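# Lift yellow foam block from floor onto desk above

## Task

A yellow foam block lies on the floor beneath one of the desks. Move it onto that same desk's top surface, resting on the desk itself rather than on any other object there. The robot must not tip over or finish leaning, or the task fails. The block must stay put by itself at the end; if the robot is still holding it in place, the task is not done.

## Robot and tools

ROBOT. A Hello Robot Stretch 4 with a single arm. It has an omni-wheel base, a lift that slides up a mast, a telescoping arm that reaches forward, a three-joint wrist (yaw, pitch, roll) and a two-finger gripper. It stands about 1.6 m tall, and the base rim lies within 0.23 m of the base origin. Four cameras ride on the robot: head_camera (top of mast, facing forward and down; turn the base to look elsewhere), head_left_camera and head_right_camera (fisheyes beside it, angled more steeply down, showing the base and arm), and wrist_camera (behind the fingers, looking along them, with the fingertips near the bottom of its picture).

FRAMES. The base frame sits on the floor below the base centre: x forward, y left, z up. hand_pose is reported in this frame; it is a point between the open fingertips, and the printed value may be slightly off. The odometry frame is the base frame as it was when the scene began. Headings are positive to the left, from -3.142 to 3.142.

execute_actions. Argument "actions" is a list holding one action or none. An empty list only returns state and pictures. Optional "cameras": a list of names from head_camera, head_left_camera, head_right_camera, wrist_camera, all. If omitted, null or ["all"], every camera is returned; [] returns none. An unknown name rejects the call.
An action may contain "base", "joints" or both, plus optional "pace" and "contact_limits". Alternatively it can be {"end_of_arm": "enable_torque"} alone, which re-energises any wrist or gripper motor that switched itself off. Base and joint motions begin together and may finish at different moments.
- base: exactly one key. These are relative offsets from where the base last measured itself in the latest state report, not destinations. translate_m: metres straight ahead (forward positive), -2 to 2. strafe_m: metres sideways, left positive, -2 to 2. rotate_rad: radians on the spot, counter-clockwise from above positive, -3.2 to 3.2.
- joints: absolute targets by name. lift_m 0 to 1.2 (metres, height of the lift). arm_m 0 to 0.55 (metres of extension). wrist_yaw_rad -1.134 to 4.276 (0 points forward, positive turns left, 3.14 tucked back; beyond 3.4 the arm may block it). wrist_pitch_rad -1.117 to 4.259 (0 level, 1.57 pointing down). wrist_roll_rad -1.117 to 4.259 (0 keeps both fingers level; positive turns the gripper clockwise viewed from behind). gripper_m -0.038 to 0.141, the fingertip gap in metres when empty; negative values press the tips together. Tolerances for done: lift and arm ±0.004, yaw and roll ±0.02, pitch ±0.05, gripper ±0.004. A joint target outside its range is clipped and reported; other bad values or unknown keys reject the whole call with no motion.
- pace: "slow", "default", "fast" or "max". Base top speeds are 0.1, 0.3, 0.4, 0.6 m/s and 1, 2, 3, 4 rad/s respectively, reduced further when the lift is above 0.2.
- contact_limits: only {"arm_m": value} from 0 (gentlest) to 0.75 (firmest), default 0.5; the arm halts when it pushes that hard.
A joint or base left out of an action may still be driving toward an earlier target without the status showing it. If one result reports a stop, later execute_actions, wait and finished_scene calls in the same reply are skipped. To unfold the wrist at the start, send lift_m 0.4 with wrist_yaw_rad 0.

wait: "seconds" from 0 to 10; commands nothing and returns state and images.
zoom_image: "camera" and "region" [x0, y0, x1, y1] in pixels of that camera's latest full image, origin top-left, at most 504 by 504.
read_manual: optional "section" ("licences"); returns licence text only.
finished_scene: "scene" is the number of the current scene. It ends it permanently, so call it only once the block rests on the desk unassisted.

RESULTS. base_status and joint_status give how each commanded motion ended: "done" (for the base, the wheels turned the full amount even if they slipped), "off_target" (stopped short and may still push), "contact_stop_at_<key>" (hit something, part may go slack), "limit_stop_at_<name>" such as own_body or tilt, "time_out", "torque_fault" (wrist or gripper motor went limp; send enable_torque). on_its_own describes uncommanded behaviour; "held at" there is the held target, not the actual position. lidar_m lists 12 distances in metres, in 30-degree sectors starting straight ahead and going counter-clockwise (4th left, 7th behind, 10th right); "-" means nothing seen or closer than 0.25 m. It sees from about 0.15 m up, so desk tops show even when the base fits below. wrist_depth_mm is a 7x7 grid of median depths, 100 to 2000 mm, starting top-left. base_odometry counts wheel turns only; if turned_by_wheels and turned_by_imu differ by more than about 0.1 rad, the base probably bumped or slid. base_tilt is in degrees, forward and right positive. motor_effort gives percent of maximum (bracket = peak in last action); wheel positive means turning right. Gripper position and "done" do not prove a grasp; a firm squeeze appears as a clear gripper_m effort change, and a held load shifts wrist_pitch effort away from 0.

GRASPING. Command a gap smaller than the block's width; tighter values squeeze harder and pull it toward the wrist. If tips jam against a surface below, raise the lift.

AVOID. Dropping, slamming or shoving things hard. Tipping: avoid driving or turning with more than 1 kg held and arm_m above 0.2, especially at fast paces, and avoid strong pushes with a raised gripper. Beyond 6 degrees of lean, lift, arm and wheels go slack. Do not drive the gripper into things with the base or arm, which causes torque faults. Tilted-up pitch with strong roll can trigger own-body stops. Objects may occasionally be nudged by outside forces, so recheck before finishing.

Each tool is called by a JSON object that holds its "fn" and its "kwargs", one argument or row to a line.

## Session

{"fn": "execute_actions", "kwargs": {
  "actions": []
}}

Scene clock: 0.00 s.
base_odometry: x=+0.000 y=+0.000 heading=+0.000 (m, m, rad; odometry frame)
turned_by_wheels: +0.000 (rad since the last result)
turned_by_imu: +0.000 (rad since the last result)
base_tilt: forward=-0.6 right=+0.3 (deg)
lidar_m: 0.97 0.89 0.91 1.17 1.86 1.35 0.87 0.77 0.79 1.04 1.52 1.60
base_status: not commanded
joint_positions: lift_m=+0.244 arm_m=-0.001 wrist_yaw_rad=+3.173 wrist_pitch_rad=+0.016 wrist_roll_rad=-0.011 gripper_m=+0.057
joint_status: not commanded
motor_effort: lift_m=+20 arm_m=-1 wrist_yaw_rad=-2 wrist_pitch_rad=-6 wrist_roll_rad=+2 gripper_m=-3 wheel_0=+0 wheel_1=+0 wheel_2=+0 (%)
hand_pose: x=-0.1212 y=+0.0783 z=+0.4173 quat_wxyz=(-0.016, -0.008, -0.005, +1.000) (m; base frame)
wrist_depth_mm: - 142 234 1160 1336 1661 1863 / - 113 140 1138 1336 1618 1808 / - 109 139 1118 1336 1576 1808 / - 117 140 1118 1308 1576 1808 / 142 141 946 1098 1308 1537 1808 / 216 854 904 1098 211 1464 1576 / 216 854 904 1008 1060 991 1098
pictures: head_camera, head_left_camera, head_right_camera, wrist_camera
Images, in order (width x height): head_camera 420x560, head_left_camera 420x672, head_right_camera 420x672, wrist_camera 616x392.

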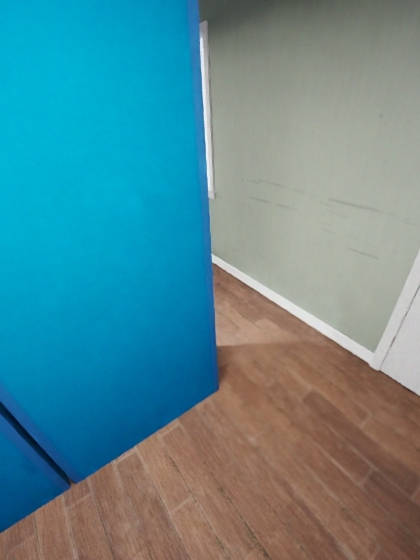

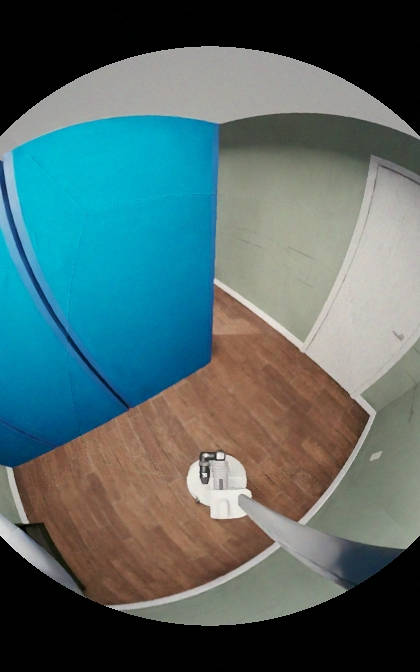

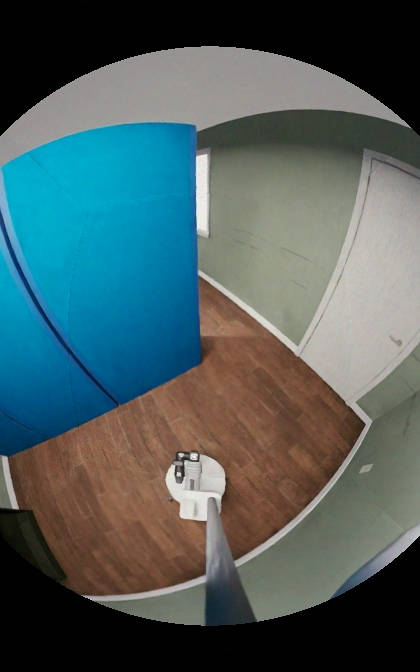

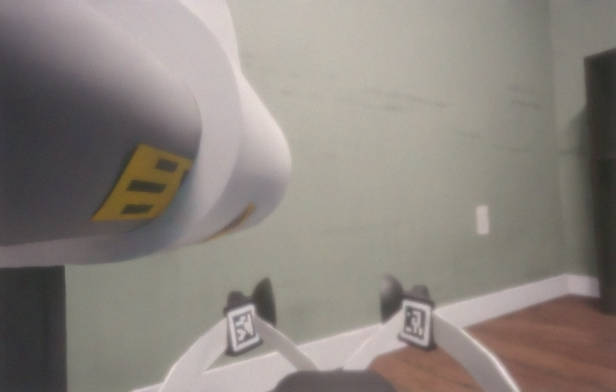

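{"fn": "execute_actions", "kwargs": {
  "actions": [
    {"base":{"rotate_rad":1.9},"pace":"fast"}
  ],
  "cameras": ["head_camera","head_left_camera"]
}}

Scene clock: 4.77 s.
base_odometry: x=+0.000 y=+0.000 heading=+1.900 (m, m, rad; odometry frame)
turned_by_wheels: +1.900 (rad since the last result)
turned_by_imu: +1.911 (rad since the last result)
base_tilt: forward=-0.6 right=+0.4 (deg)
lidar_m: 1.66 1.84 0.99 0.81 0.80 0.91 1.47 1.56 1.13 0.91 0.89 1.00
base_status: done
joint_positions: lift_m=+0.244 arm_m=-0.001 wrist_yaw_rad=+3.173 wrist_pitch_rad=+0.016 wrist_roll_rad=-0.011 gripper_m=+0.057
joint_status: not commanded
motor_effort: lift_m=+20(20) arm_m=-1(1) wrist_yaw_rad=-1(2) wrist_pitch_rad=-6(6) wrist_roll_rad=+2(2) gripper_m=-1(2) wheel_0=-1(5) wheel_1=+0(6) wheel_2=+0(9) (%)
hand_pose: x=-0.1212 y=+0.0783 z=+0.4173 quat_wxyz=(-0.016, -0.008, -0.005, +1.000) (m; base frame)
wrist_depth_mm: - 142 234 1756 1576 1060 831 / - 113 140 1756 1537 1078 842 / - 109 139 1756 1537 1078 854 / - 117 140 1708 1618 1098 842 / 142 140 1576 1708 1576 1078 842 / 216 1537 1537 1661 210 1098 854 / 215 1205 1042 1098 1060 960 854
pictures: head_camera, head_left_camera
Images, in order (width x height): head_camera 420x560, head_left_camera 420x672.

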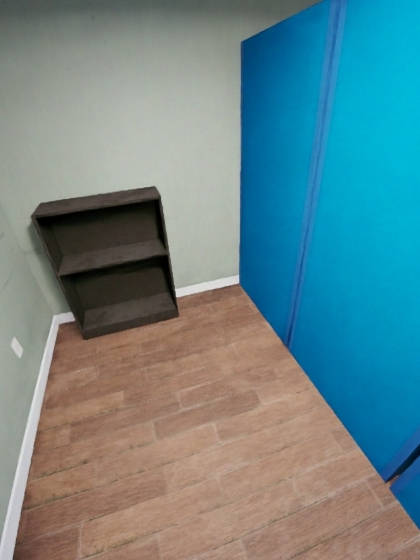

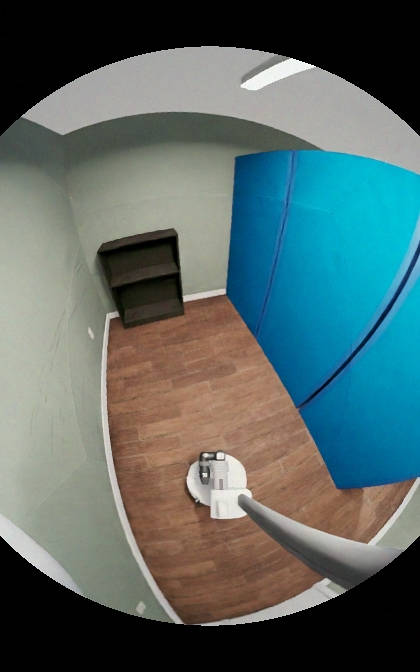

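{"fn": "execute_actions", "kwargs": {
  "actions": [
    {"base":{"rotate_rad":-1.29},"pace":"fast"}
  ],
  "cameras": []
}}

{"fn": "execute_actions", "kwargs": {
  "actions": [
    {"base":{"strafe_m":-1.1},"pace":"fast"}
  ],
  "cameras": ["head_camera"]
}}

{"fn": "execute_actions", "kwargs": {
  "actions": [
    {"base":{"translate_m":1.6},"pace":"fast"}
  ]
}}

Scene clock: 16.80 s.
base_odometry: x=+0.000 y=+0.000 heading=+0.610 (m, m, rad; odometry frame)
turned_by_wheels: -1.290 (rad since the last result)
turned_by_imu: -1.296 (rad since the last result)
base_tilt: forward=-0.5 right=+0.3 (deg)
lidar_m: 0.89 0.93 1.27 1.86 1.23 0.81 0.79 0.83 1.11 1.55 1.60 0.95
base_status: done
joint_positions: lift_m=+0.244 arm_m=-0.001 wrist_yaw_rad=+3.173 wrist_pitch_rad=+0.016 wrist_roll_rad=-0.011 gripper_m=+0.057
joint_status: not commanded
motor_effort: lift_m=+20(20) arm_m=-1(1) wrist_yaw_rad=+0(1) wrist_pitch_rad=-6(6) wrist_roll_rad=+1(0) gripper_m=-4(1) wheel_0=+0(1) wheel_1=-1(9) wheel_2=-1(7) (%)
hand_pose: x=-0.1212 y=+0.0783 z=+0.4173 quat_wxyz=(-0.016, -0.008, -0.005, +1.000) (m; base frame)
wrist_depth_mm: - 142 234 917 917 904 904 / - 113 140 931 917 904 904 / - 109 139 917 904 904 891 / - 117 140 917 904 891 891 / 143 141 917 904 904 891 891 / 217 917 917 904 211 891 891 / 216 917 891 891 891 866 878
pictures: none
No camera images: the call's "cameras" was empty. Leave "cameras" out to get every camera's image.

Scene clock: 20.77 s.
base_odometry: x=+0.630 y=-0.902 heading=+0.610 (m, m, rad; odometry frame)
turned_by_wheels: +0.000 (rad since the last result)
turned_by_imu: +0.003 (rad since the last result)
base_tilt: forward=-0.6 right=+0.3 (deg)
lidar_m: 1.74 1.05 1.30 2.95 1.14 0.79 0.75 0.73 0.50 0.44 0.49 0.67
base_status: done
joint_positions: lift_m=+0.244 arm_m=-0.001 wrist_yaw_rad=+3.173 wrist_pitch_rad=+0.016 wrist_roll_rad=-0.011 gripper_m=+0.057
joint_status: not commanded
motor_effort: lift_m=+20(20) arm_m=-1(1) wrist_yaw_rad=-2(2) wrist_pitch_rad=-6(6) wrist_roll_rad=+2(2) gripper_m=+0(2) wheel_0=-1(5) wheel_1=+0(10) wheel_2=+0(2) (%)
hand_pose: x=-0.1212 y=+0.0783 z=+0.4173 quat_wxyz=(-0.016, -0.008, -0.005, +1.000) (m; base frame)
wrist_depth_mm: - 142 234 904 878 878 866 / - 113 140 878 878 866 866 / - 109 139 891 866 866 854 / - 117 140 878 878 854 854 / 142 140 878 878 866 866 854 / 216 878 878 866 211 854 842 / 216 878 866 866 854 842 842
pictures: head_camera
Images, in order (width x height): head_camera 420x560.

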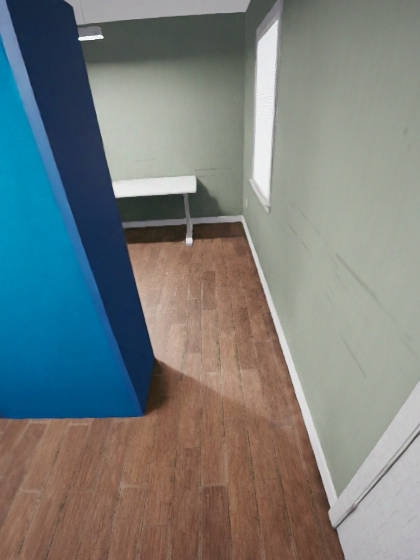

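Scene clock: 26.13 s.
base_odometry: x=+1.942 y=+0.014 heading=+0.610 (m, m, rad; odometry frame)
turned_by_wheels: +0.000 (rad since the last result)
turned_by_imu: -0.004 (rad since the last result)
base_tilt: forward=-0.5 right=+0.3 (deg)
lidar_m: 1.43 1.65 2.15 0.87 0.52 0.71 1.99 0.66 0.46 0.42 0.45 0.60
base_status: done
joint_positions: lift_m=+0.244 arm_m=-0.001 wrist_yaw_rad=+3.173 wrist_pitch_rad=+0.016 wrist_roll_rad=-0.011 gripper_m=+0.057
joint_status: not commanded
motor_effort: lift_m=+20(20) arm_m=-1(1) wrist_yaw_rad=-1(0) wrist_pitch_rad=-6(6) wrist_roll_rad=+2(1) gripper_m=-2(2) wheel_0=+0(7) wheel_1=+0(6) wheel_2=+1(11) (%)
hand_pose: x=-0.1212 y=+0.0783 z=+0.4173 quat_wxyz=(-0.016, -0.008, -0.005, +1.000) (m; base frame)
wrist_depth_mm: - 142 234 - - - 647 / - 113 140 - - - 661 / - 109 139 - - - 661 / - 117 140 - - - 668 / 142 141 1708 - - - 676 / 216 1060 1397 1756 211 1661 691 / 216 1008 1025 1098 1060 991 683
pictures: head_camera, head_left_camera, head_right_camera, wrist_camera
camera_calibration (this result's frames):
wrist_camera: T_world_to_cam=[[-0.0777186, 0.996356, -0.0351391, -0.0619701], [-0.00908712, -0.0359522, -0.999312, 0.486118], [-0.996934, -0.0773458, 0.0118482, 0.105689], [0, 0, 0, 1]] pos_world=[0.104966, 0.0873958, 0.482354]
Images, in order (width x height): head_camera 420x560, head_left_camera 420x672, head_right_camera 420x672, wrist_camera 616x392.

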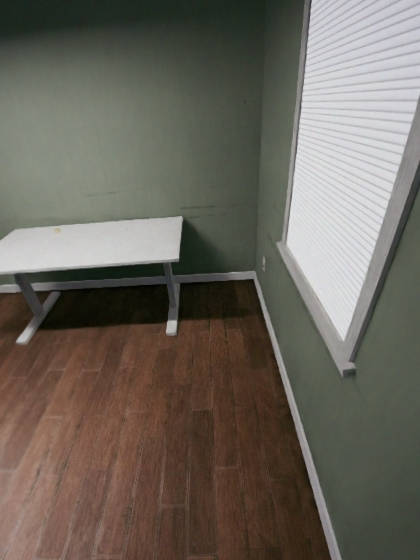

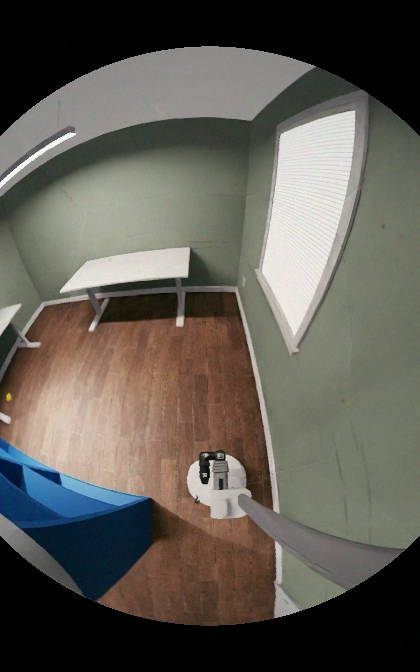

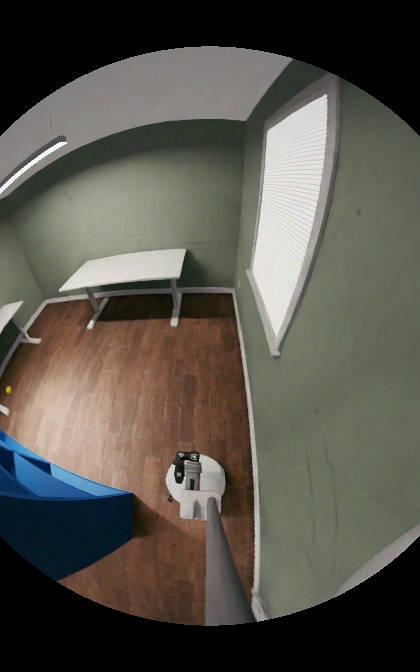

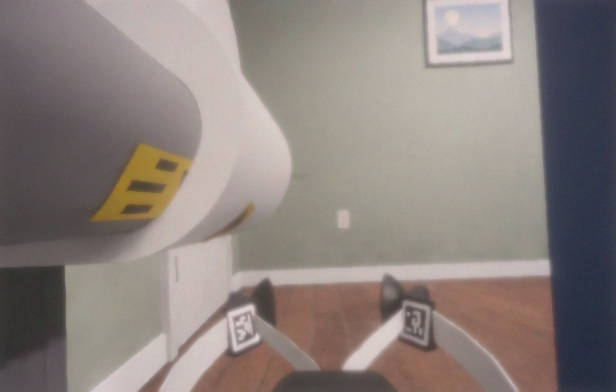

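{"fn": "execute_actions", "kwargs": {
  "actions": [
    {"base":{"translate_m":0.35},"pace":"fast"}
  ],
  "cameras": []
}}

{"fn": "execute_actions", "kwargs": {
  "actions": [
    {"base":{"rotate_rad":1.57},"joints":{"lift_m":0.3,"wrist_yaw_rad":0,"gripper_m":0.13},"pace":"fast"}
  ],
  "cameras": []
}}

{"fn": "execute_actions", "kwargs": {
  "actions": [
    {"base":{"translate_m":1.4},"joints":{"wrist_pitch_rad":0.5},"pace":"fast"}
  ]
}}

Scene clock: 36.73 s.
base_odometry: x=+2.229 y=+0.215 heading=+0.610 (m, m, rad; odometry frame)
turned_by_wheels: +0.000 (rad since the last result)
turned_by_imu: +0.000 (rad since the last result)
base_tilt: forward=-0.5 right=+0.3 (deg)
lidar_m: 1.26 1.30 1.68 2.41 0.80 0.72 1.94 0.64 0.44 0.41 0.42 0.51
base_status: done
joint_positions: lift_m=+0.244 arm_m=-0.001 wrist_yaw_rad=+3.173 wrist_pitch_rad=+0.016 wrist_roll_rad=-0.011 gripper_m=+0.057
joint_status: not commanded
motor_effort: lift_m=+20(20) arm_m=-1(1) wrist_yaw_rad=-3(1) wrist_pitch_rad=-6(6) wrist_roll_rad=+0(1) gripper_m=+0(7) wheel_0=-2(4) wheel_1=-2(5) wheel_2=+1(12) (%)
hand_pose: x=-0.1212 y=+0.0783 z=+0.4173 quat_wxyz=(-0.016, -0.008, -0.005, +1.000) (m; base frame)
wrist_depth_mm: - 142 234 - - 991 683 / - 113 140 - - 991 691 / - 109 139 - - 1008 683 / - 117 140 - - 1008 691 / 142 141 1618 - - 1042 699 / 217 1008 1397 1756 210 1042 707 / 215 991 1025 1098 1042 866 715
pictures: none
No camera images: the call's "cameras" was empty. Leave "cameras" out to get every camera's image.

Scene clock: 39.13 s.
base_odometry: x=+2.229 y=+0.215 heading=+2.180 (m, m, rad; odometry frame)
turned_by_wheels: +1.570 (rad since the last result)
turned_by_imu: +1.579 (rad since the last result)
base_tilt: forward=-0.5 right=+0.3 (deg)
lidar_m: 2.54 0.81 0.75 2.03 0.63 0.46 0.41 0.41 0.56 1.27 1.29 1.69
base_status: done
joint_positions: lift_m=+0.300 arm_m=-0.001 wrist_yaw_rad=+0.000 wrist_pitch_rad=+0.016 wrist_roll_rad=-0.011 gripper_m=+0.130
joint_status: all done
motor_effort: lift_m=+23(22) arm_m=-1(1) wrist_yaw_rad=-3(9) wrist_pitch_rad=-6(6) wrist_roll_rad=+1(2) gripper_m=-1(1) wheel_0=-1(2) wheel_1=+0(7) wheel_2=+2(10) (%)
hand_pose: x=+0.4583 y=-0.0873 z=+0.4733 quat_wxyz=(+1.000, -0.005, +0.008, +0.000) (m; base frame)
wrist_depth_mm: 1160 1808 - - - - - / 1138 - - - - - - / 1138 1863 - - - - - / 1160 - - - - - - / 1138 - - - - - - / 1138 1464 1808 - 1921 208 1756 / 1138 1182 1229 166 1160 1138 1205
pictures: none
No camera images: the call's "cameras" was empty. Leave "cameras" out to get every camera's image.

Scene clock: 44.00 s.
base_odometry: x=+1.428 y=+1.363 heading=+2.179 (m, m, rad; odometry frame)
turned_by_wheels: +0.000 (rad since the last result)
turned_by_imu: -0.004 (rad since the last result)
base_tilt: forward=-0.6 right=+0.4 (deg)
lidar_m: 1.13 0.91 0.61 0.56 0.63 0.84 1.81 1.84 1.24 1.12 1.16 1.19
base_status: done
joint_positions: lift_m=+0.300 arm_m=-0.001 wrist_yaw_rad=+0.000 wrist_pitch_rad=+0.502 wrist_roll_rad=-0.011 gripper_m=+0.130
joint_status: all done
motor_effort: lift_m=+23(23) arm_m=-1(1) wrist_yaw_rad=-2(3) wrist_pitch_rad=-4(5) wrist_roll_rad=+2(3) gripper_m=+2(1) wheel_0=-1(7) wheel_1=+0(6) wheel_2=-1(10) (%)
hand_pose: x=+0.4228 y=-0.0874 z=+0.3392 quat_wxyz=(+0.969, -0.005, +0.248, +0.001) (m; base frame)
wrist_depth_mm: 1430 1499 1499 1499 1537 1576 1537 / 1499 1499 1618 1576 1618 1618 1618 / 1464 1537 1576 1537 1499 1397 1308 / 1098 1138 1138 1098 1060 1042 1008 / 904 891 878 854 831 820 809 / 741 723 676 699 691 209 668 / 621 597 585 165 564 559 564
pictures: head_camera, head_left_camera, head_right_camera, wrist_camera
camera_calibration (this result's frames):
wrist_camera: T_world_to_cam=[[0.024714, -0.998301, -0.0527638, -0.0689711], [-0.457386, 0.0356401, -0.888554, 0.565366], [0.888925, 0.0460931, -0.455728, 0.00823657], [0, 0, 0, 1]] pos_world=[0.252973, -0.0893833, 0.502472]
Images, in order (width x height): head_camera 420x560, head_left_camera 420x672, head_right_camera 420x672, wrist_camera 616x392.

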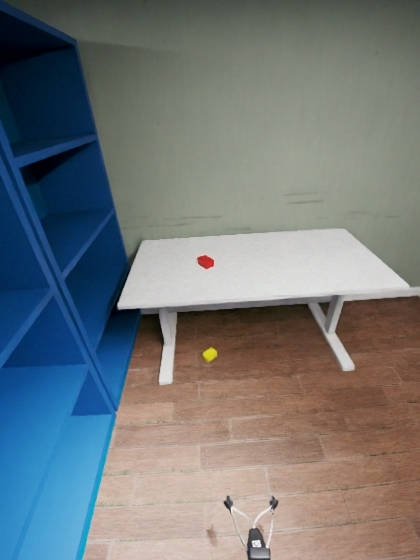

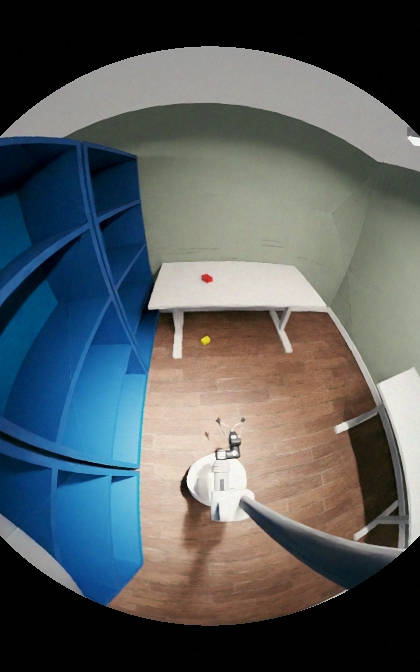

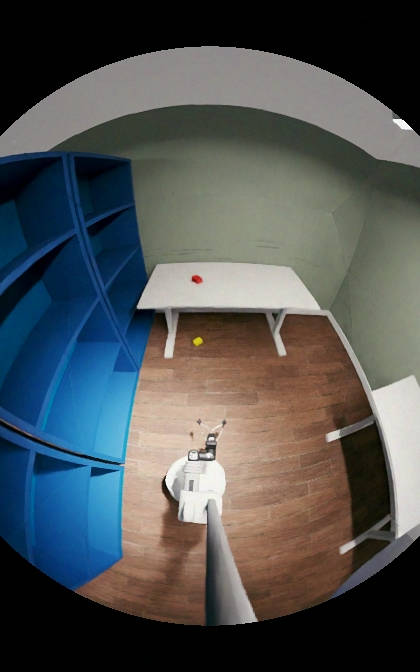

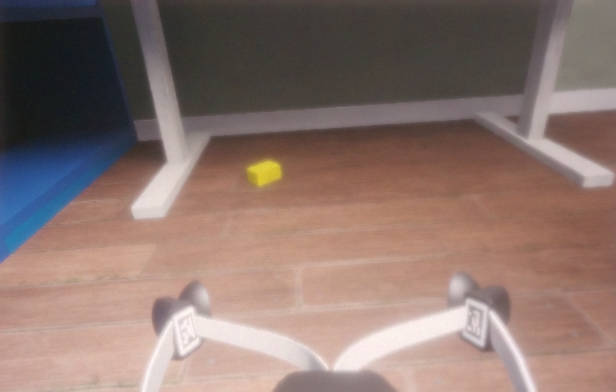

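{"fn": "execute_actions", "kwargs": {
  "actions": [
    {"base":{"strafe_m":0.17},"joints":{"lift_m":0.1},"pace":"fast"}
  ],
  "cameras": []
}}

{"fn": "execute_actions", "kwargs": {
  "actions": [
    {"base":{"translate_m":0.5},"joints":{"arm_m":0.25},"pace":"fast"}
  ],
  "cameras": ["wrist_camera","head_camera"]
}}

Scene clock: 52.03 s.
base_odometry: x=+1.288 y=+1.266 heading=+2.179 (m, m, rad; odometry frame)
turned_by_wheels: +0.000 (rad since the last result)
turned_by_imu: +0.001 (rad since the last result)
base_tilt: forward=-0.6 right=+0.3 (deg)
lidar_m: 1.12 0.67 0.45 0.42 0.42 0.59 1.81 1.87 1.42 1.29 1.35 1.19
base_status: done
joint_positions: lift_m=+0.100 arm_m=-0.001 wrist_yaw_rad=+0.000 wrist_pitch_rad=+0.502 wrist_roll_rad=-0.011 gripper_m=+0.130
joint_status: all done
motor_effort: lift_m=+18(22) arm_m=-1(1) wrist_yaw_rad=-1(0) wrist_pitch_rad=-5(5) wrist_roll_rad=+2(2) gripper_m=+1(1) wheel_0=+1(11) wheel_1=-2(10) wheel_2=-1(2) (%)
hand_pose: x=+0.4228 y=-0.0874 z=+0.1396 quat_wxyz=(+0.969, -0.005, +0.248, +0.001) (m; base frame)
wrist_depth_mm: 1397 1464 1464 1499 1499 1537 1537 / 1366 1464 1464 1537 1499 1397 1182 / 854 1008 946 946 904 878 842 / 715 715 683 668 647 627 609 / 554 539 525 517 508 492 484 / 445 436 410 421 413 208 402 / 373 357 351 166 338 336 342
pictures: none
No camera images: the call's "cameras" was empty. Leave "cameras" out to get every camera's image.

Scene clock: 54.63 s.
base_odometry: x=+1.002 y=+1.677 heading=+2.179 (m, m, rad; odometry frame)
turned_by_wheels: +0.000 (rad since the last result)
turned_by_imu: -0.001 (rad since the last result)
base_tilt: forward=-0.6 right=+0.3 (deg)
lidar_m: 0.61 0.65 0.49 0.44 0.43 0.61 2.33 2.03 1.37 1.28 0.97 0.65
base_status: done
joint_positions: lift_m=+0.100 arm_m=+0.249 wrist_yaw_rad=+0.000 wrist_pitch_rad=+0.502 wrist_roll_rad=-0.011 gripper_m=+0.130
joint_status: all done
motor_effort: lift_m=+17(17) arm_m=+5(6) wrist_yaw_rad=-2(1) wrist_pitch_rad=-5(6) wrist_roll_rad=+1(2) gripper_m=+1(1) wheel_0=+0(1) wheel_1=-2(4) wheel_2=+2(13) (%)
hand_pose: x=+0.6730 y=-0.0874 z=+0.1397 quat_wxyz=(+0.969, -0.005, +0.248, +0.001) (m; base frame)
wrist_depth_mm: 445 820 831 842 842 854 866 / 473 878 891 891 904 917 917 / 768 820 904 917 891 866 831 / 683 621 683 661 640 621 615 / 504 517 525 455 500 492 480 / 407 433 407 415 410 208 397 / 351 355 349 166 338 334 340
pictures: head_camera, wrist_camera
camera_calibration (this result's frames):
wrist_camera: T_world_to_cam=[[0.0249524, -0.998295, -0.0527687, -0.0857823], [-0.457576, 0.0355259, -0.888461, 0.502553], [0.888821, 0.0463149, -0.455909, -0.305023], [0, 0, 0, 1]] pos_world=[0.503207, -0.0893626, 0.302909]
Images, in order (width x height): head_camera 420x560, wrist_camera 616x392.

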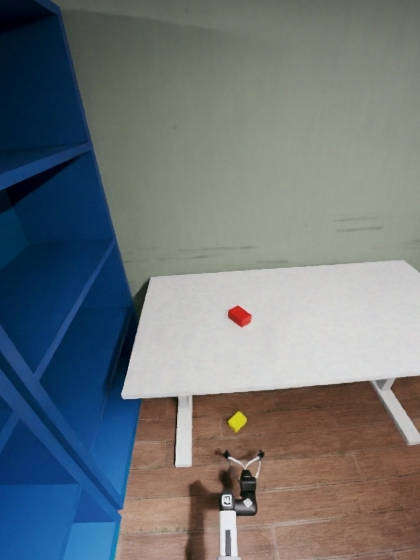

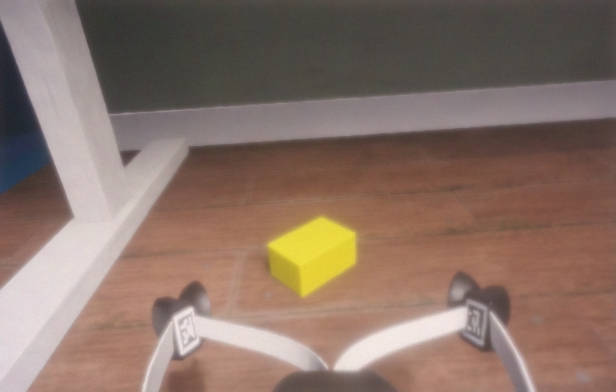

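{"fn": "execute_actions", "kwargs": {
  "actions": [
    {"base":{"strafe_m":0.015},"joints":{"lift_m":0.0,"arm_m":0.33}}
  ],
  "cameras": []
}}

{"fn": "execute_actions", "kwargs": {
  "actions": [
    {"joints":{"arm_m":0.46}}
  ],
  "cameras": ["wrist_camera"]
}}

Scene clock: 64.10 s.
base_odometry: x=+0.990 y=+1.668 heading=+2.179 (m, m, rad; odometry frame)
turned_by_wheels: +0.000 (rad since the last result)
turned_by_imu: +0.001 (rad since the last result)
base_tilt: forward=-0.6 right=+0.3 (deg)
lidar_m: 0.64 0.66 0.45 0.43 0.47 0.59 1.41 2.06 1.37 1.30 0.99 0.67
base_status: done
joint_positions: lift_m=+0.000 arm_m=+0.329 wrist_yaw_rad=+0.000 wrist_pitch_rad=+0.502 wrist_roll_rad=-0.011 gripper_m=+0.130
joint_status: all done
motor_effort: lift_m=+17(16) arm_m=+5(6) wrist_yaw_rad=-4(1) wrist_pitch_rad=-5(5) wrist_roll_rad=+3(2) gripper_m=-3(0) wheel_0=+1(9) wheel_1=-2(7) wheel_2=+0(1) (%)
hand_pose: x=+0.7529 y=-0.0874 z=+0.0399 quat_wxyz=(+0.969, -0.005, +0.248, +0.001) (m; base frame)
wrist_depth_mm: 413 759 759 778 778 788 798 / 404 788 798 798 809 809 809 / 421 609 647 621 591 574 554 / 410 462 452 338 407 415 404 / 345 355 347 324 334 325 320 / 294 287 271 278 274 208 265 / 247 237 232 166 224 221 225
pictures: none
No camera images: the call's "cameras" was empty. Leave "cameras" out to get every camera's image.

Scene clock: 65.53 s.
base_odometry: x=+0.990 y=+1.668 heading=+2.179 (m, m, rad; odometry frame)
turned_by_wheels: +0.000 (rad since the last result)
turned_by_imu: +0.000 (rad since the last result)
base_tilt: forward=-0.5 right=+0.3 (deg)
lidar_m: 0.62 0.64 0.48 0.43 0.46 0.60 1.49 2.04 1.34 1.30 0.97 0.67
base_status: not commanded
joint_positions: lift_m=+0.000 arm_m=+0.459 wrist_yaw_rad=+0.000 wrist_pitch_rad=+0.502 wrist_roll_rad=-0.011 gripper_m=+0.130
joint_status: all done
motor_effort: lift_m=+16(17) arm_m=+5(5) wrist_yaw_rad=-2(3) wrist_pitch_rad=-5(5) wrist_roll_rad=+2(2) gripper_m=-1(1) wheel_0=+1(1) wheel_1=-2(2) wheel_2=+0(0) (%)
hand_pose: x=+0.8829 y=-0.0874 z=+0.0399 quat_wxyz=(+0.969, -0.005, +0.248, +0.001) (m; base frame)
wrist_depth_mm: 640 640 654 654 661 668 676 / 668 676 683 683 691 699 707 / 691 615 647 621 591 569 554 / 399 466 452 439 424 418 404 / 345 355 349 340 330 327 320 / 294 287 217 214 227 208 264 / 246 236 231 165 224 221 226
pictures: wrist_camera
camera_calibration (this result's frames):
wrist_camera: T_world_to_cam=[[0.0248303, -0.998298, -0.05277, -0.0962092], [-0.457611, 0.0355809, -0.88844, 0.509974], [0.888806, 0.0462084, -0.455949, -0.537093], [0, 0, 0, 1]] pos_world=[0.71313, -0.0893725, 0.203117]
Images, in order (width x height): wrist_camera 616x392.

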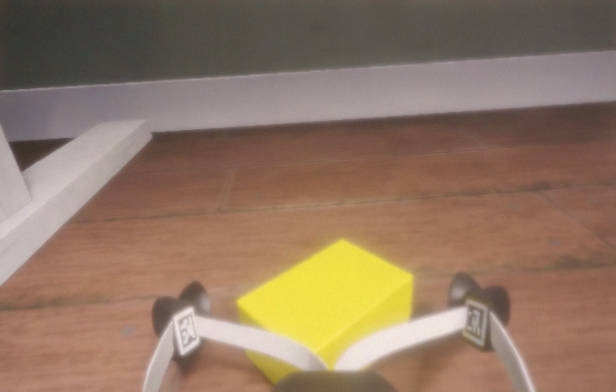

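{"fn": "execute_actions", "kwargs": {
  "actions": [
    {"joints":{"gripper_m":0.02}}
  ],
  "cameras": []
}}

{"fn": "execute_actions", "kwargs": {
  "actions": [
    {"joints":{"lift_m":0.08,"arm_m":0.05}}
  ],
  "cameras": ["wrist_camera","head_camera"]
}}

Scene clock: 72.57 s.
base_odometry: x=+0.990 y=+1.668 heading=+2.179 (m, m, rad; odometry frame)
turned_by_wheels: +0.000 (rad since the last result)
turned_by_imu: +0.002 (rad since the last result)
base_tilt: forward=-0.5 right=+0.3 (deg)
lidar_m: 0.61 0.67 0.46 0.42 0.45 0.60 1.46 2.06 1.39 1.29 1.00 0.69
base_status: not commanded
joint_positions: lift_m=+0.000 arm_m=+0.459 wrist_yaw_rad=+0.000 wrist_pitch_rad=+0.502 wrist_roll_rad=-0.011 gripper_m=+0.020
joint_status: all done
motor_effort: lift_m=+17(17) arm_m=+5(5) wrist_yaw_rad=-3(1) wrist_pitch_rad=-5(5) wrist_roll_rad=+2(3) gripper_m=-18(16) wheel_0=+1(1) wheel_1=-2(2) wheel_2=+0(0) (%)
hand_pose: x=+0.8829 y=-0.0874 z=+0.0398 quat_wxyz=(+0.969, -0.005, +0.248, +0.001) (m; base frame)
wrist_depth_mm: 647 640 647 661 668 661 676 / 668 676 683 683 691 707 707 / 691 609 647 621 591 574 554 / 397 466 452 436 430 415 404 / 347 357 347 265 317 325 320 / 294 287 265 208 203 267 264 / 246 236 222 208 210 214 225
pictures: none
No camera images: the call's "cameras" was empty. Leave "cameras" out to get every camera's image.

Scene clock: 74.87 s.
base_odometry: x=+0.990 y=+1.668 heading=+2.179 (m, m, rad; odometry frame)
turned_by_wheels: +0.000 (rad since the last result)
turned_by_imu: +0.001 (rad since the last result)
base_tilt: forward=-0.6 right=+0.3 (deg)
lidar_m: 0.62 0.66 0.44 0.41 0.45 0.62 1.41 2.05 1.37 1.29 0.98 0.66
base_status: not commanded
joint_positions: lift_m=+0.080 arm_m=+0.051 wrist_yaw_rad=+0.000 wrist_pitch_rad=+0.502 wrist_roll_rad=-0.011 gripper_m=+0.020
joint_status: all done
motor_effort: lift_m=+23(23) arm_m=-5(8) wrist_yaw_rad=-1(2) wrist_pitch_rad=-7(6) wrist_roll_rad=+1(2) gripper_m=-18(19) wheel_0=+1(1) wheel_1=-2(2) wheel_2=+0(0) (%)
hand_pose: x=+0.4746 y=-0.0875 z=+0.1190 quat_wxyz=(+0.969, -0.005, +0.249, +0.001) (m; base frame)
wrist_depth_mm: 960 654 1025 1025 1042 1042 1042 / 991 699 1078 1078 1098 1078 1078 / 831 750 878 866 831 798 778 / 676 609 640 615 603 585 574 / 469 477 488 265 449 459 452 / 415 407 373 208 203 377 370 / 345 330 314 208 255 301 317
pictures: head_camera, wrist_camera
camera_calibration (this result's frames):
wrist_camera: T_world_to_cam=[[0.0244932, -0.998306, -0.0527829, -0.0818109], [-0.458067, 0.0357227, -0.8882, 0.393697], [0.88858, 0.045933, -0.456416, -0.137982], [0, 0, 0, 1]] pos_world=[0.304951, -0.0893983, 0.282386]
Images, in order (width x height): head_camera 420x560, wrist_camera 616x392.

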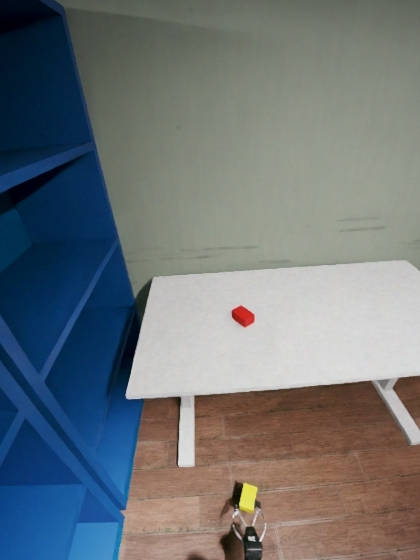

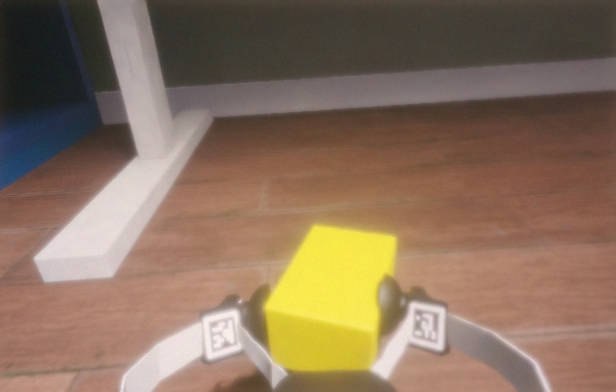

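{"fn": "execute_actions", "kwargs": {
  "actions": [
    {"base":{"strafe_m":-0.15},"joints":{"lift_m":0.85,"arm_m":0.0},"pace":"fast"}
  ],
  "cameras": []
}}

{"fn": "execute_actions", "kwargs": {
  "actions": [
    {"joints":{"arm_m":0.37}}
  ]
}}

Scene clock: 84.50 s.
base_odometry: x=+1.113 y=+1.754 heading=+2.179 (m, m, rad; odometry frame)
turned_by_wheels: +0.000 (rad since the last result)
turned_by_imu: +0.002 (rad since the last result)
base_tilt: forward=-0.6 right=+0.3 (deg)
lidar_m: 0.63 0.66 0.63 0.57 0.62 0.82 2.30 1.80 1.19 1.14 1.02 0.69
base_status: done
joint_positions: lift_m=+0.850 arm_m=+0.001 wrist_yaw_rad=+0.000 wrist_pitch_rad=+0.502 wrist_roll_rad=-0.011 gripper_m=+0.020
joint_status: all done
motor_effort: lift_m=+23(25) arm_m=-5(4) wrist_yaw_rad=-1(3) wrist_pitch_rad=-6(6) wrist_roll_rad=+2(1) gripper_m=-17(17) wheel_0=+0(11) wheel_1=+0(10) wheel_2=+1(1) (%)
hand_pose: x=+0.4247 y=-0.0874 z=+0.8891 quat_wxyz=(+0.969, -0.005, +0.249, +0.001) (m; base frame)
wrist_depth_mm: 1025 1060 1060 1078 1078 1098 1098 / 1078 1118 1138 1138 1160 1160 1160 / 1138 1118 1060 1025 991 946 917 / 842 778 750 741 715 691 676 / 603 591 580 265 525 544 535 / 530 521 504 208 203 1397 1281 / 1205 1182 1118 208 676 1118 1118
pictures: none
No camera images: the call's "cameras" was empty. Leave "cameras" out to get every camera's image.

Scene clock: 86.70 s.
base_odometry: x=+1.113 y=+1.754 heading=+2.179 (m, m, rad; odometry frame)
turned_by_wheels: +0.000 (rad since the last result)
turned_by_imu: +0.001 (rad since the last result)
base_tilt: forward=-0.5 right=+0.3 (deg)
lidar_m: 0.64 0.66 0.64 0.57 0.62 0.80 2.32 1.80 1.22 1.16 0.99 0.67
base_status: not commanded
joint_positions: lift_m=+0.850 arm_m=+0.369 wrist_yaw_rad=+0.000 wrist_pitch_rad=+0.502 wrist_roll_rad=-0.011 gripper_m=+0.020
joint_status: all done
motor_effort: lift_m=+23(23) arm_m=+5(6) wrist_yaw_rad=-3(1) wrist_pitch_rad=-6(6) wrist_roll_rad=+2(1) gripper_m=-19(19) wheel_0=+0(0) wheel_1=-1(1) wheel_2=+1(1) (%)
hand_pose: x=+0.7929 y=-0.0874 z=+0.8891 quat_wxyz=(+0.969, -0.005, +0.248, +0.001) (m; base frame)
wrist_depth_mm: 723 723 732 750 750 759 768 / 768 778 788 788 798 809 820 / 820 820 831 831 842 842 854 / 798 768 741 723 699 691 676 / 603 585 569 265 521 535 530 / 484 473 424 208 203 442 436 / 404 389 368 208 281 355 370
pictures: head_camera, head_left_camera, head_right_camera, wrist_camera
camera_calibration (this result's frames):
wrist_camera: T_world_to_cam=[[0.0248321, -0.998298, -0.0527748, -0.0491513], [-0.457793, 0.035575, -0.888347, 1.22339], [0.888712, 0.0462195, -0.45613, -0.0696258], [0, 0, 0, 1]] pos_world=[0.623155, -0.0893715, 1.05244]
Images, in order (width x height): head_camera 420x560, head_left_camera 420x672, head_right_camera 420x672, wrist_camera 616x392.

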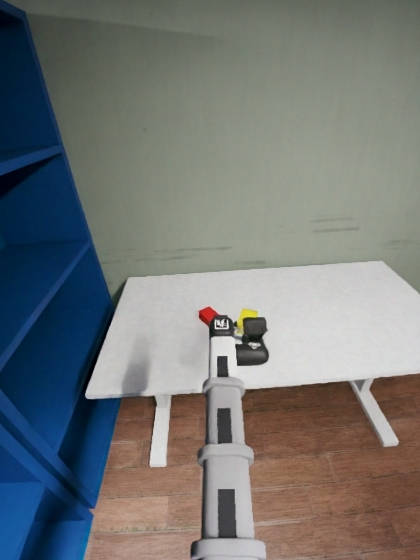

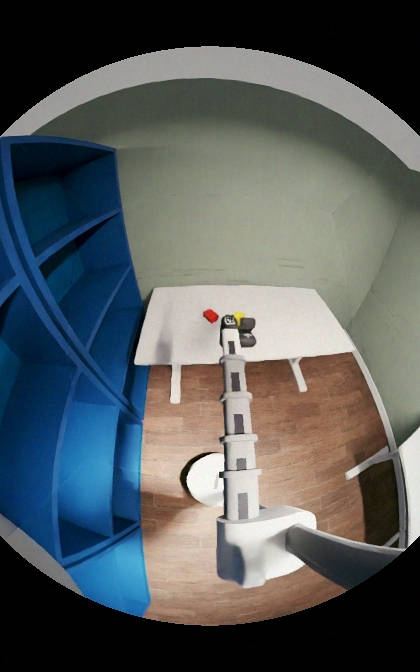

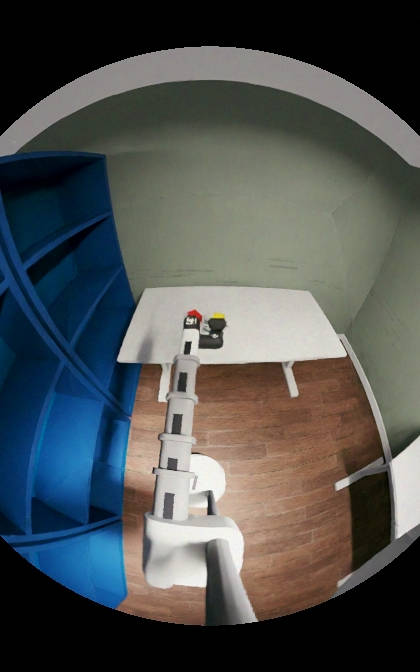

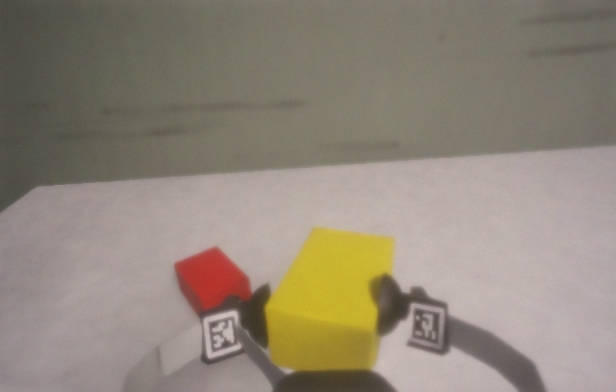

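{"fn": "execute_actions", "kwargs": {
  "actions": [
    {"joints":{"lift_m":0.74}}
  ],
  "cameras": ["wrist_camera","head_camera"]
}}

Scene clock: 92.10 s.
base_odometry: x=+1.113 y=+1.754 heading=+2.179 (m, m, rad; odometry frame)
turned_by_wheels: +0.000 (rad since the last result)
turned_by_imu: +0.001 (rad since the last result)
base_tilt: forward=-0.5 right=+0.4 (deg)
lidar_m: 0.64 0.66 0.62 0.58 0.59 0.82 2.29 1.80 1.24 1.14 0.99 0.67
base_status: not commanded
joint_positions: lift_m=+0.740 arm_m=+0.369 wrist_yaw_rad=+0.000 wrist_pitch_rad=+0.502 wrist_roll_rad=-0.011 gripper_m=+0.020
joint_status: all done
motor_effort: lift_m=+17(20) arm_m=+5(5) wrist_yaw_rad=-3(3) wrist_pitch_rad=-6(6) wrist_roll_rad=+2(1) gripper_m=-20(19) wheel_0=+0(0) wheel_1=-1(0) wheel_2=+1(1) (%)
hand_pose: x=+0.7929 y=-0.0874 z=+0.7796 quat_wxyz=(+0.969, -0.005, +0.248, +0.001) (m; base frame)
wrist_depth_mm: 723 732 732 750 750 759 768 / 768 778 778 798 798 809 809 / 768 741 707 683 654 634 609 / 525 488 421 484 469 455 445 / 402 392 382 265 349 359 353 / 324 319 291 208 203 294 290 / 271 259 245 208 222 236 248
pictures: head_camera, wrist_camera
camera_calibration (this result's frames):
wrist_camera: T_world_to_cam=[[0.0248321, -0.998298, -0.052775, -0.05493], [-0.457793, 0.0355751, -0.888347, 1.12612], [0.888712, 0.0462195, -0.45613, -0.119573], [0, 0, 0, 1]] pos_world=[0.623158, -0.0893715, 0.942941]
Images, in order (width x height): head_camera 420x560, wrist_camera 616x392.

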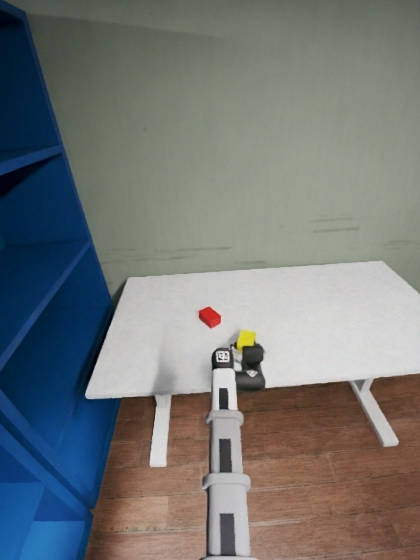

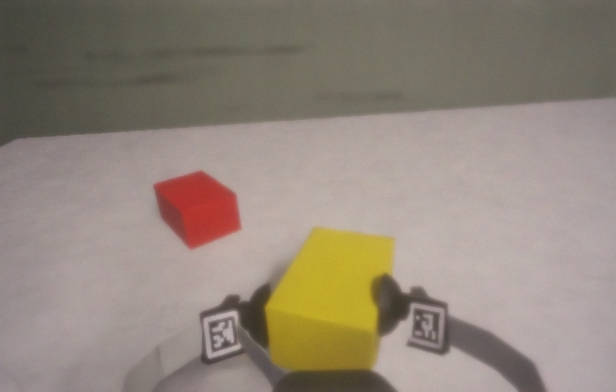

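{"fn": "execute_actions", "kwargs": {
  "actions": [
    {"joints":{"lift_m":0.72},"pace":"slow"}
  ],
  "cameras": []
}}

{"fn": "execute_actions", "kwargs": {
  "actions": [
    {"joints":{"gripper_m":0.11}}
  ],
  "cameras": []
}}

{"fn": "execute_actions", "kwargs": {
  "actions": [
    {"joints":{"lift_m":0.8,"arm_m":0.15},"pace":"fast"}
  ],
  "cameras": ["wrist_camera","head_camera"]
}}

Scene clock: 101.00 s.
base_odometry: x=+1.113 y=+1.754 heading=+2.179 (m, m, rad; odometry frame)
turned_by_wheels: +0.000 (rad since the last result)
turned_by_imu: +0.001 (rad since the last result)
base_tilt: forward=-0.6 right=+0.3 (deg)
lidar_m: 0.65 0.64 0.62 0.57 0.58 0.79 2.31 1.79 1.18 1.15 1.01 0.70
base_status: not commanded
joint_positions: lift_m=+0.720 arm_m=+0.369 wrist_yaw_rad=+0.000 wrist_pitch_rad=+0.502 wrist_roll_rad=-0.011 gripper_m=+0.020
joint_status: all done
motor_effort: lift_m=+17(17) arm_m=+5(5) wrist_yaw_rad=-4(2) wrist_pitch_rad=-6(6) wrist_roll_rad=+1(1) gripper_m=-18(16) wheel_0=+0(0) wheel_1=+0(1) wheel_2=+1(1) (%)
hand_pose: x=+0.7929 y=-0.0874 z=+0.7596 quat_wxyz=(+0.969, -0.005, +0.248, +0.001) (m; base frame)
wrist_depth_mm: 723 732 732 750 759 759 768 / 768 768 788 778 788 798 788 / 707 676 647 615 591 574 554 / 480 442 397 439 424 415 404 / 364 355 349 265 315 325 320 / 293 289 265 208 204 266 265 / 246 236 223 208 210 214 225
pictures: none
No camera images: the call's "cameras" was empty. Leave "cameras" out to get every camera's image.

Scene clock: 102.73 s.
base_odometry: x=+1.113 y=+1.754 heading=+2.179 (m, m, rad; odometry frame)
turned_by_wheels: +0.000 (rad since the last result)
turned_by_imu: +0.001 (rad since the last result)
base_tilt: forward=-0.5 right=+0.3 (deg)
lidar_m: 0.64 0.65 0.63 0.58 0.61 0.82 2.32 1.80 1.21 1.16 1.02 0.68
base_status: not commanded
joint_positions: lift_m=+0.720 arm_m=+0.369 wrist_yaw_rad=+0.000 wrist_pitch_rad=+0.502 wrist_roll_rad=-0.011 gripper_m=+0.110
joint_status: all done
motor_effort: lift_m=+17(17) arm_m=+5(5) wrist_yaw_rad=-1(2) wrist_pitch_rad=-6(6) wrist_roll_rad=+3(2) gripper_m=-1(15) wheel_0=+0(0) wheel_1=-1(0) wheel_2=+1(1) (%)
hand_pose: x=+0.7929 y=-0.0874 z=+0.7596 quat_wxyz=(+0.969, -0.005, +0.248, +0.001) (m; base frame)
wrist_depth_mm: 723 732 741 741 750 759 768 / 768 778 778 788 788 798 798 / 699 676 647 621 597 569 554 / 480 439 397 439 427 415 407 / 366 355 345 286 304 325 320 / 294 289 219 221 227 214 265 / 247 241 231 213 220 220 225
pictures: none
No camera images: the call's "cameras" was empty. Leave "cameras" out to get every camera's image.

Scene clock: 104.23 s.
base_odometry: x=+1.113 y=+1.754 heading=+2.179 (m, m, rad; odometry frame)
turned_by_wheels: +0.000 (rad since the last result)
turned_by_imu: +0.000 (rad since the last result)
base_tilt: forward=-0.5 right=+0.4 (deg)
lidar_m: 0.64 0.66 0.64 0.55 0.60 0.82 2.31 1.81 1.19 1.15 1.00 0.68
base_status: not commanded
joint_positions: lift_m=+0.800 arm_m=+0.151 wrist_yaw_rad=+0.000 wrist_pitch_rad=+0.502 wrist_roll_rad=-0.011 gripper_m=+0.110
joint_status: all done
motor_effort: lift_m=+22(25) arm_m=-5(7) wrist_yaw_rad=+0(2) wrist_pitch_rad=-5(6) wrist_roll_rad=+2(2) gripper_m=-2(0) wheel_0=+0(0) wheel_1=+0(1) wheel_2=+1(1) (%)
hand_pose: x=+0.5747 y=-0.0875 z=+0.8392 quat_wxyz=(+0.969, -0.005, +0.248, +0.001) (m; base frame)
wrist_depth_mm: 904 917 931 931 946 960 960 / 960 976 976 991 1008 1008 1025 / 1008 946 904 866 842 809 778 / 676 647 609 621 597 585 569 / 512 500 492 452 469 459 452 / 413 404 219 392 379 214 373 / 355 353 357 349 723 1078 1098
pictures: head_camera, wrist_camera
camera_calibration (this result's frames):
wrist_camera: T_world_to_cam=[[0.0244433, -0.998307, -0.0527729, -0.0462473], [-0.457703, 0.0357554, -0.888386, 1.07912], [0.888769, 0.0458694, -0.456055, 0.101396], [0, 0, 0, 1]] pos_world=[0.404928, -0.0894042, 1.00247]
Images, in order (width x height): head_camera 420x560, wrist_camera 616x392.

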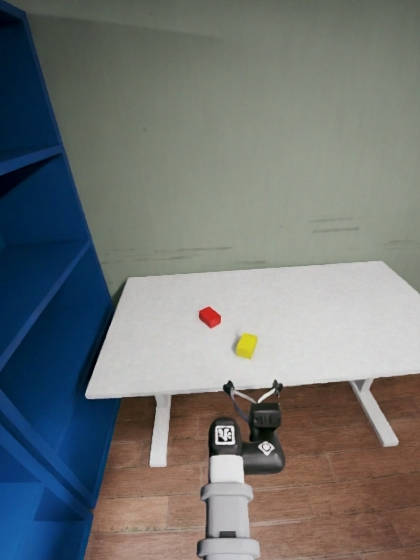

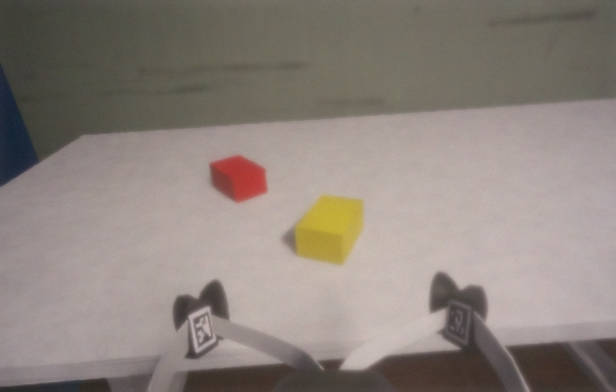

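{"fn": "finished_scene", "kwargs": {
  "scene": 1
}}

The scene is finished: the task was done.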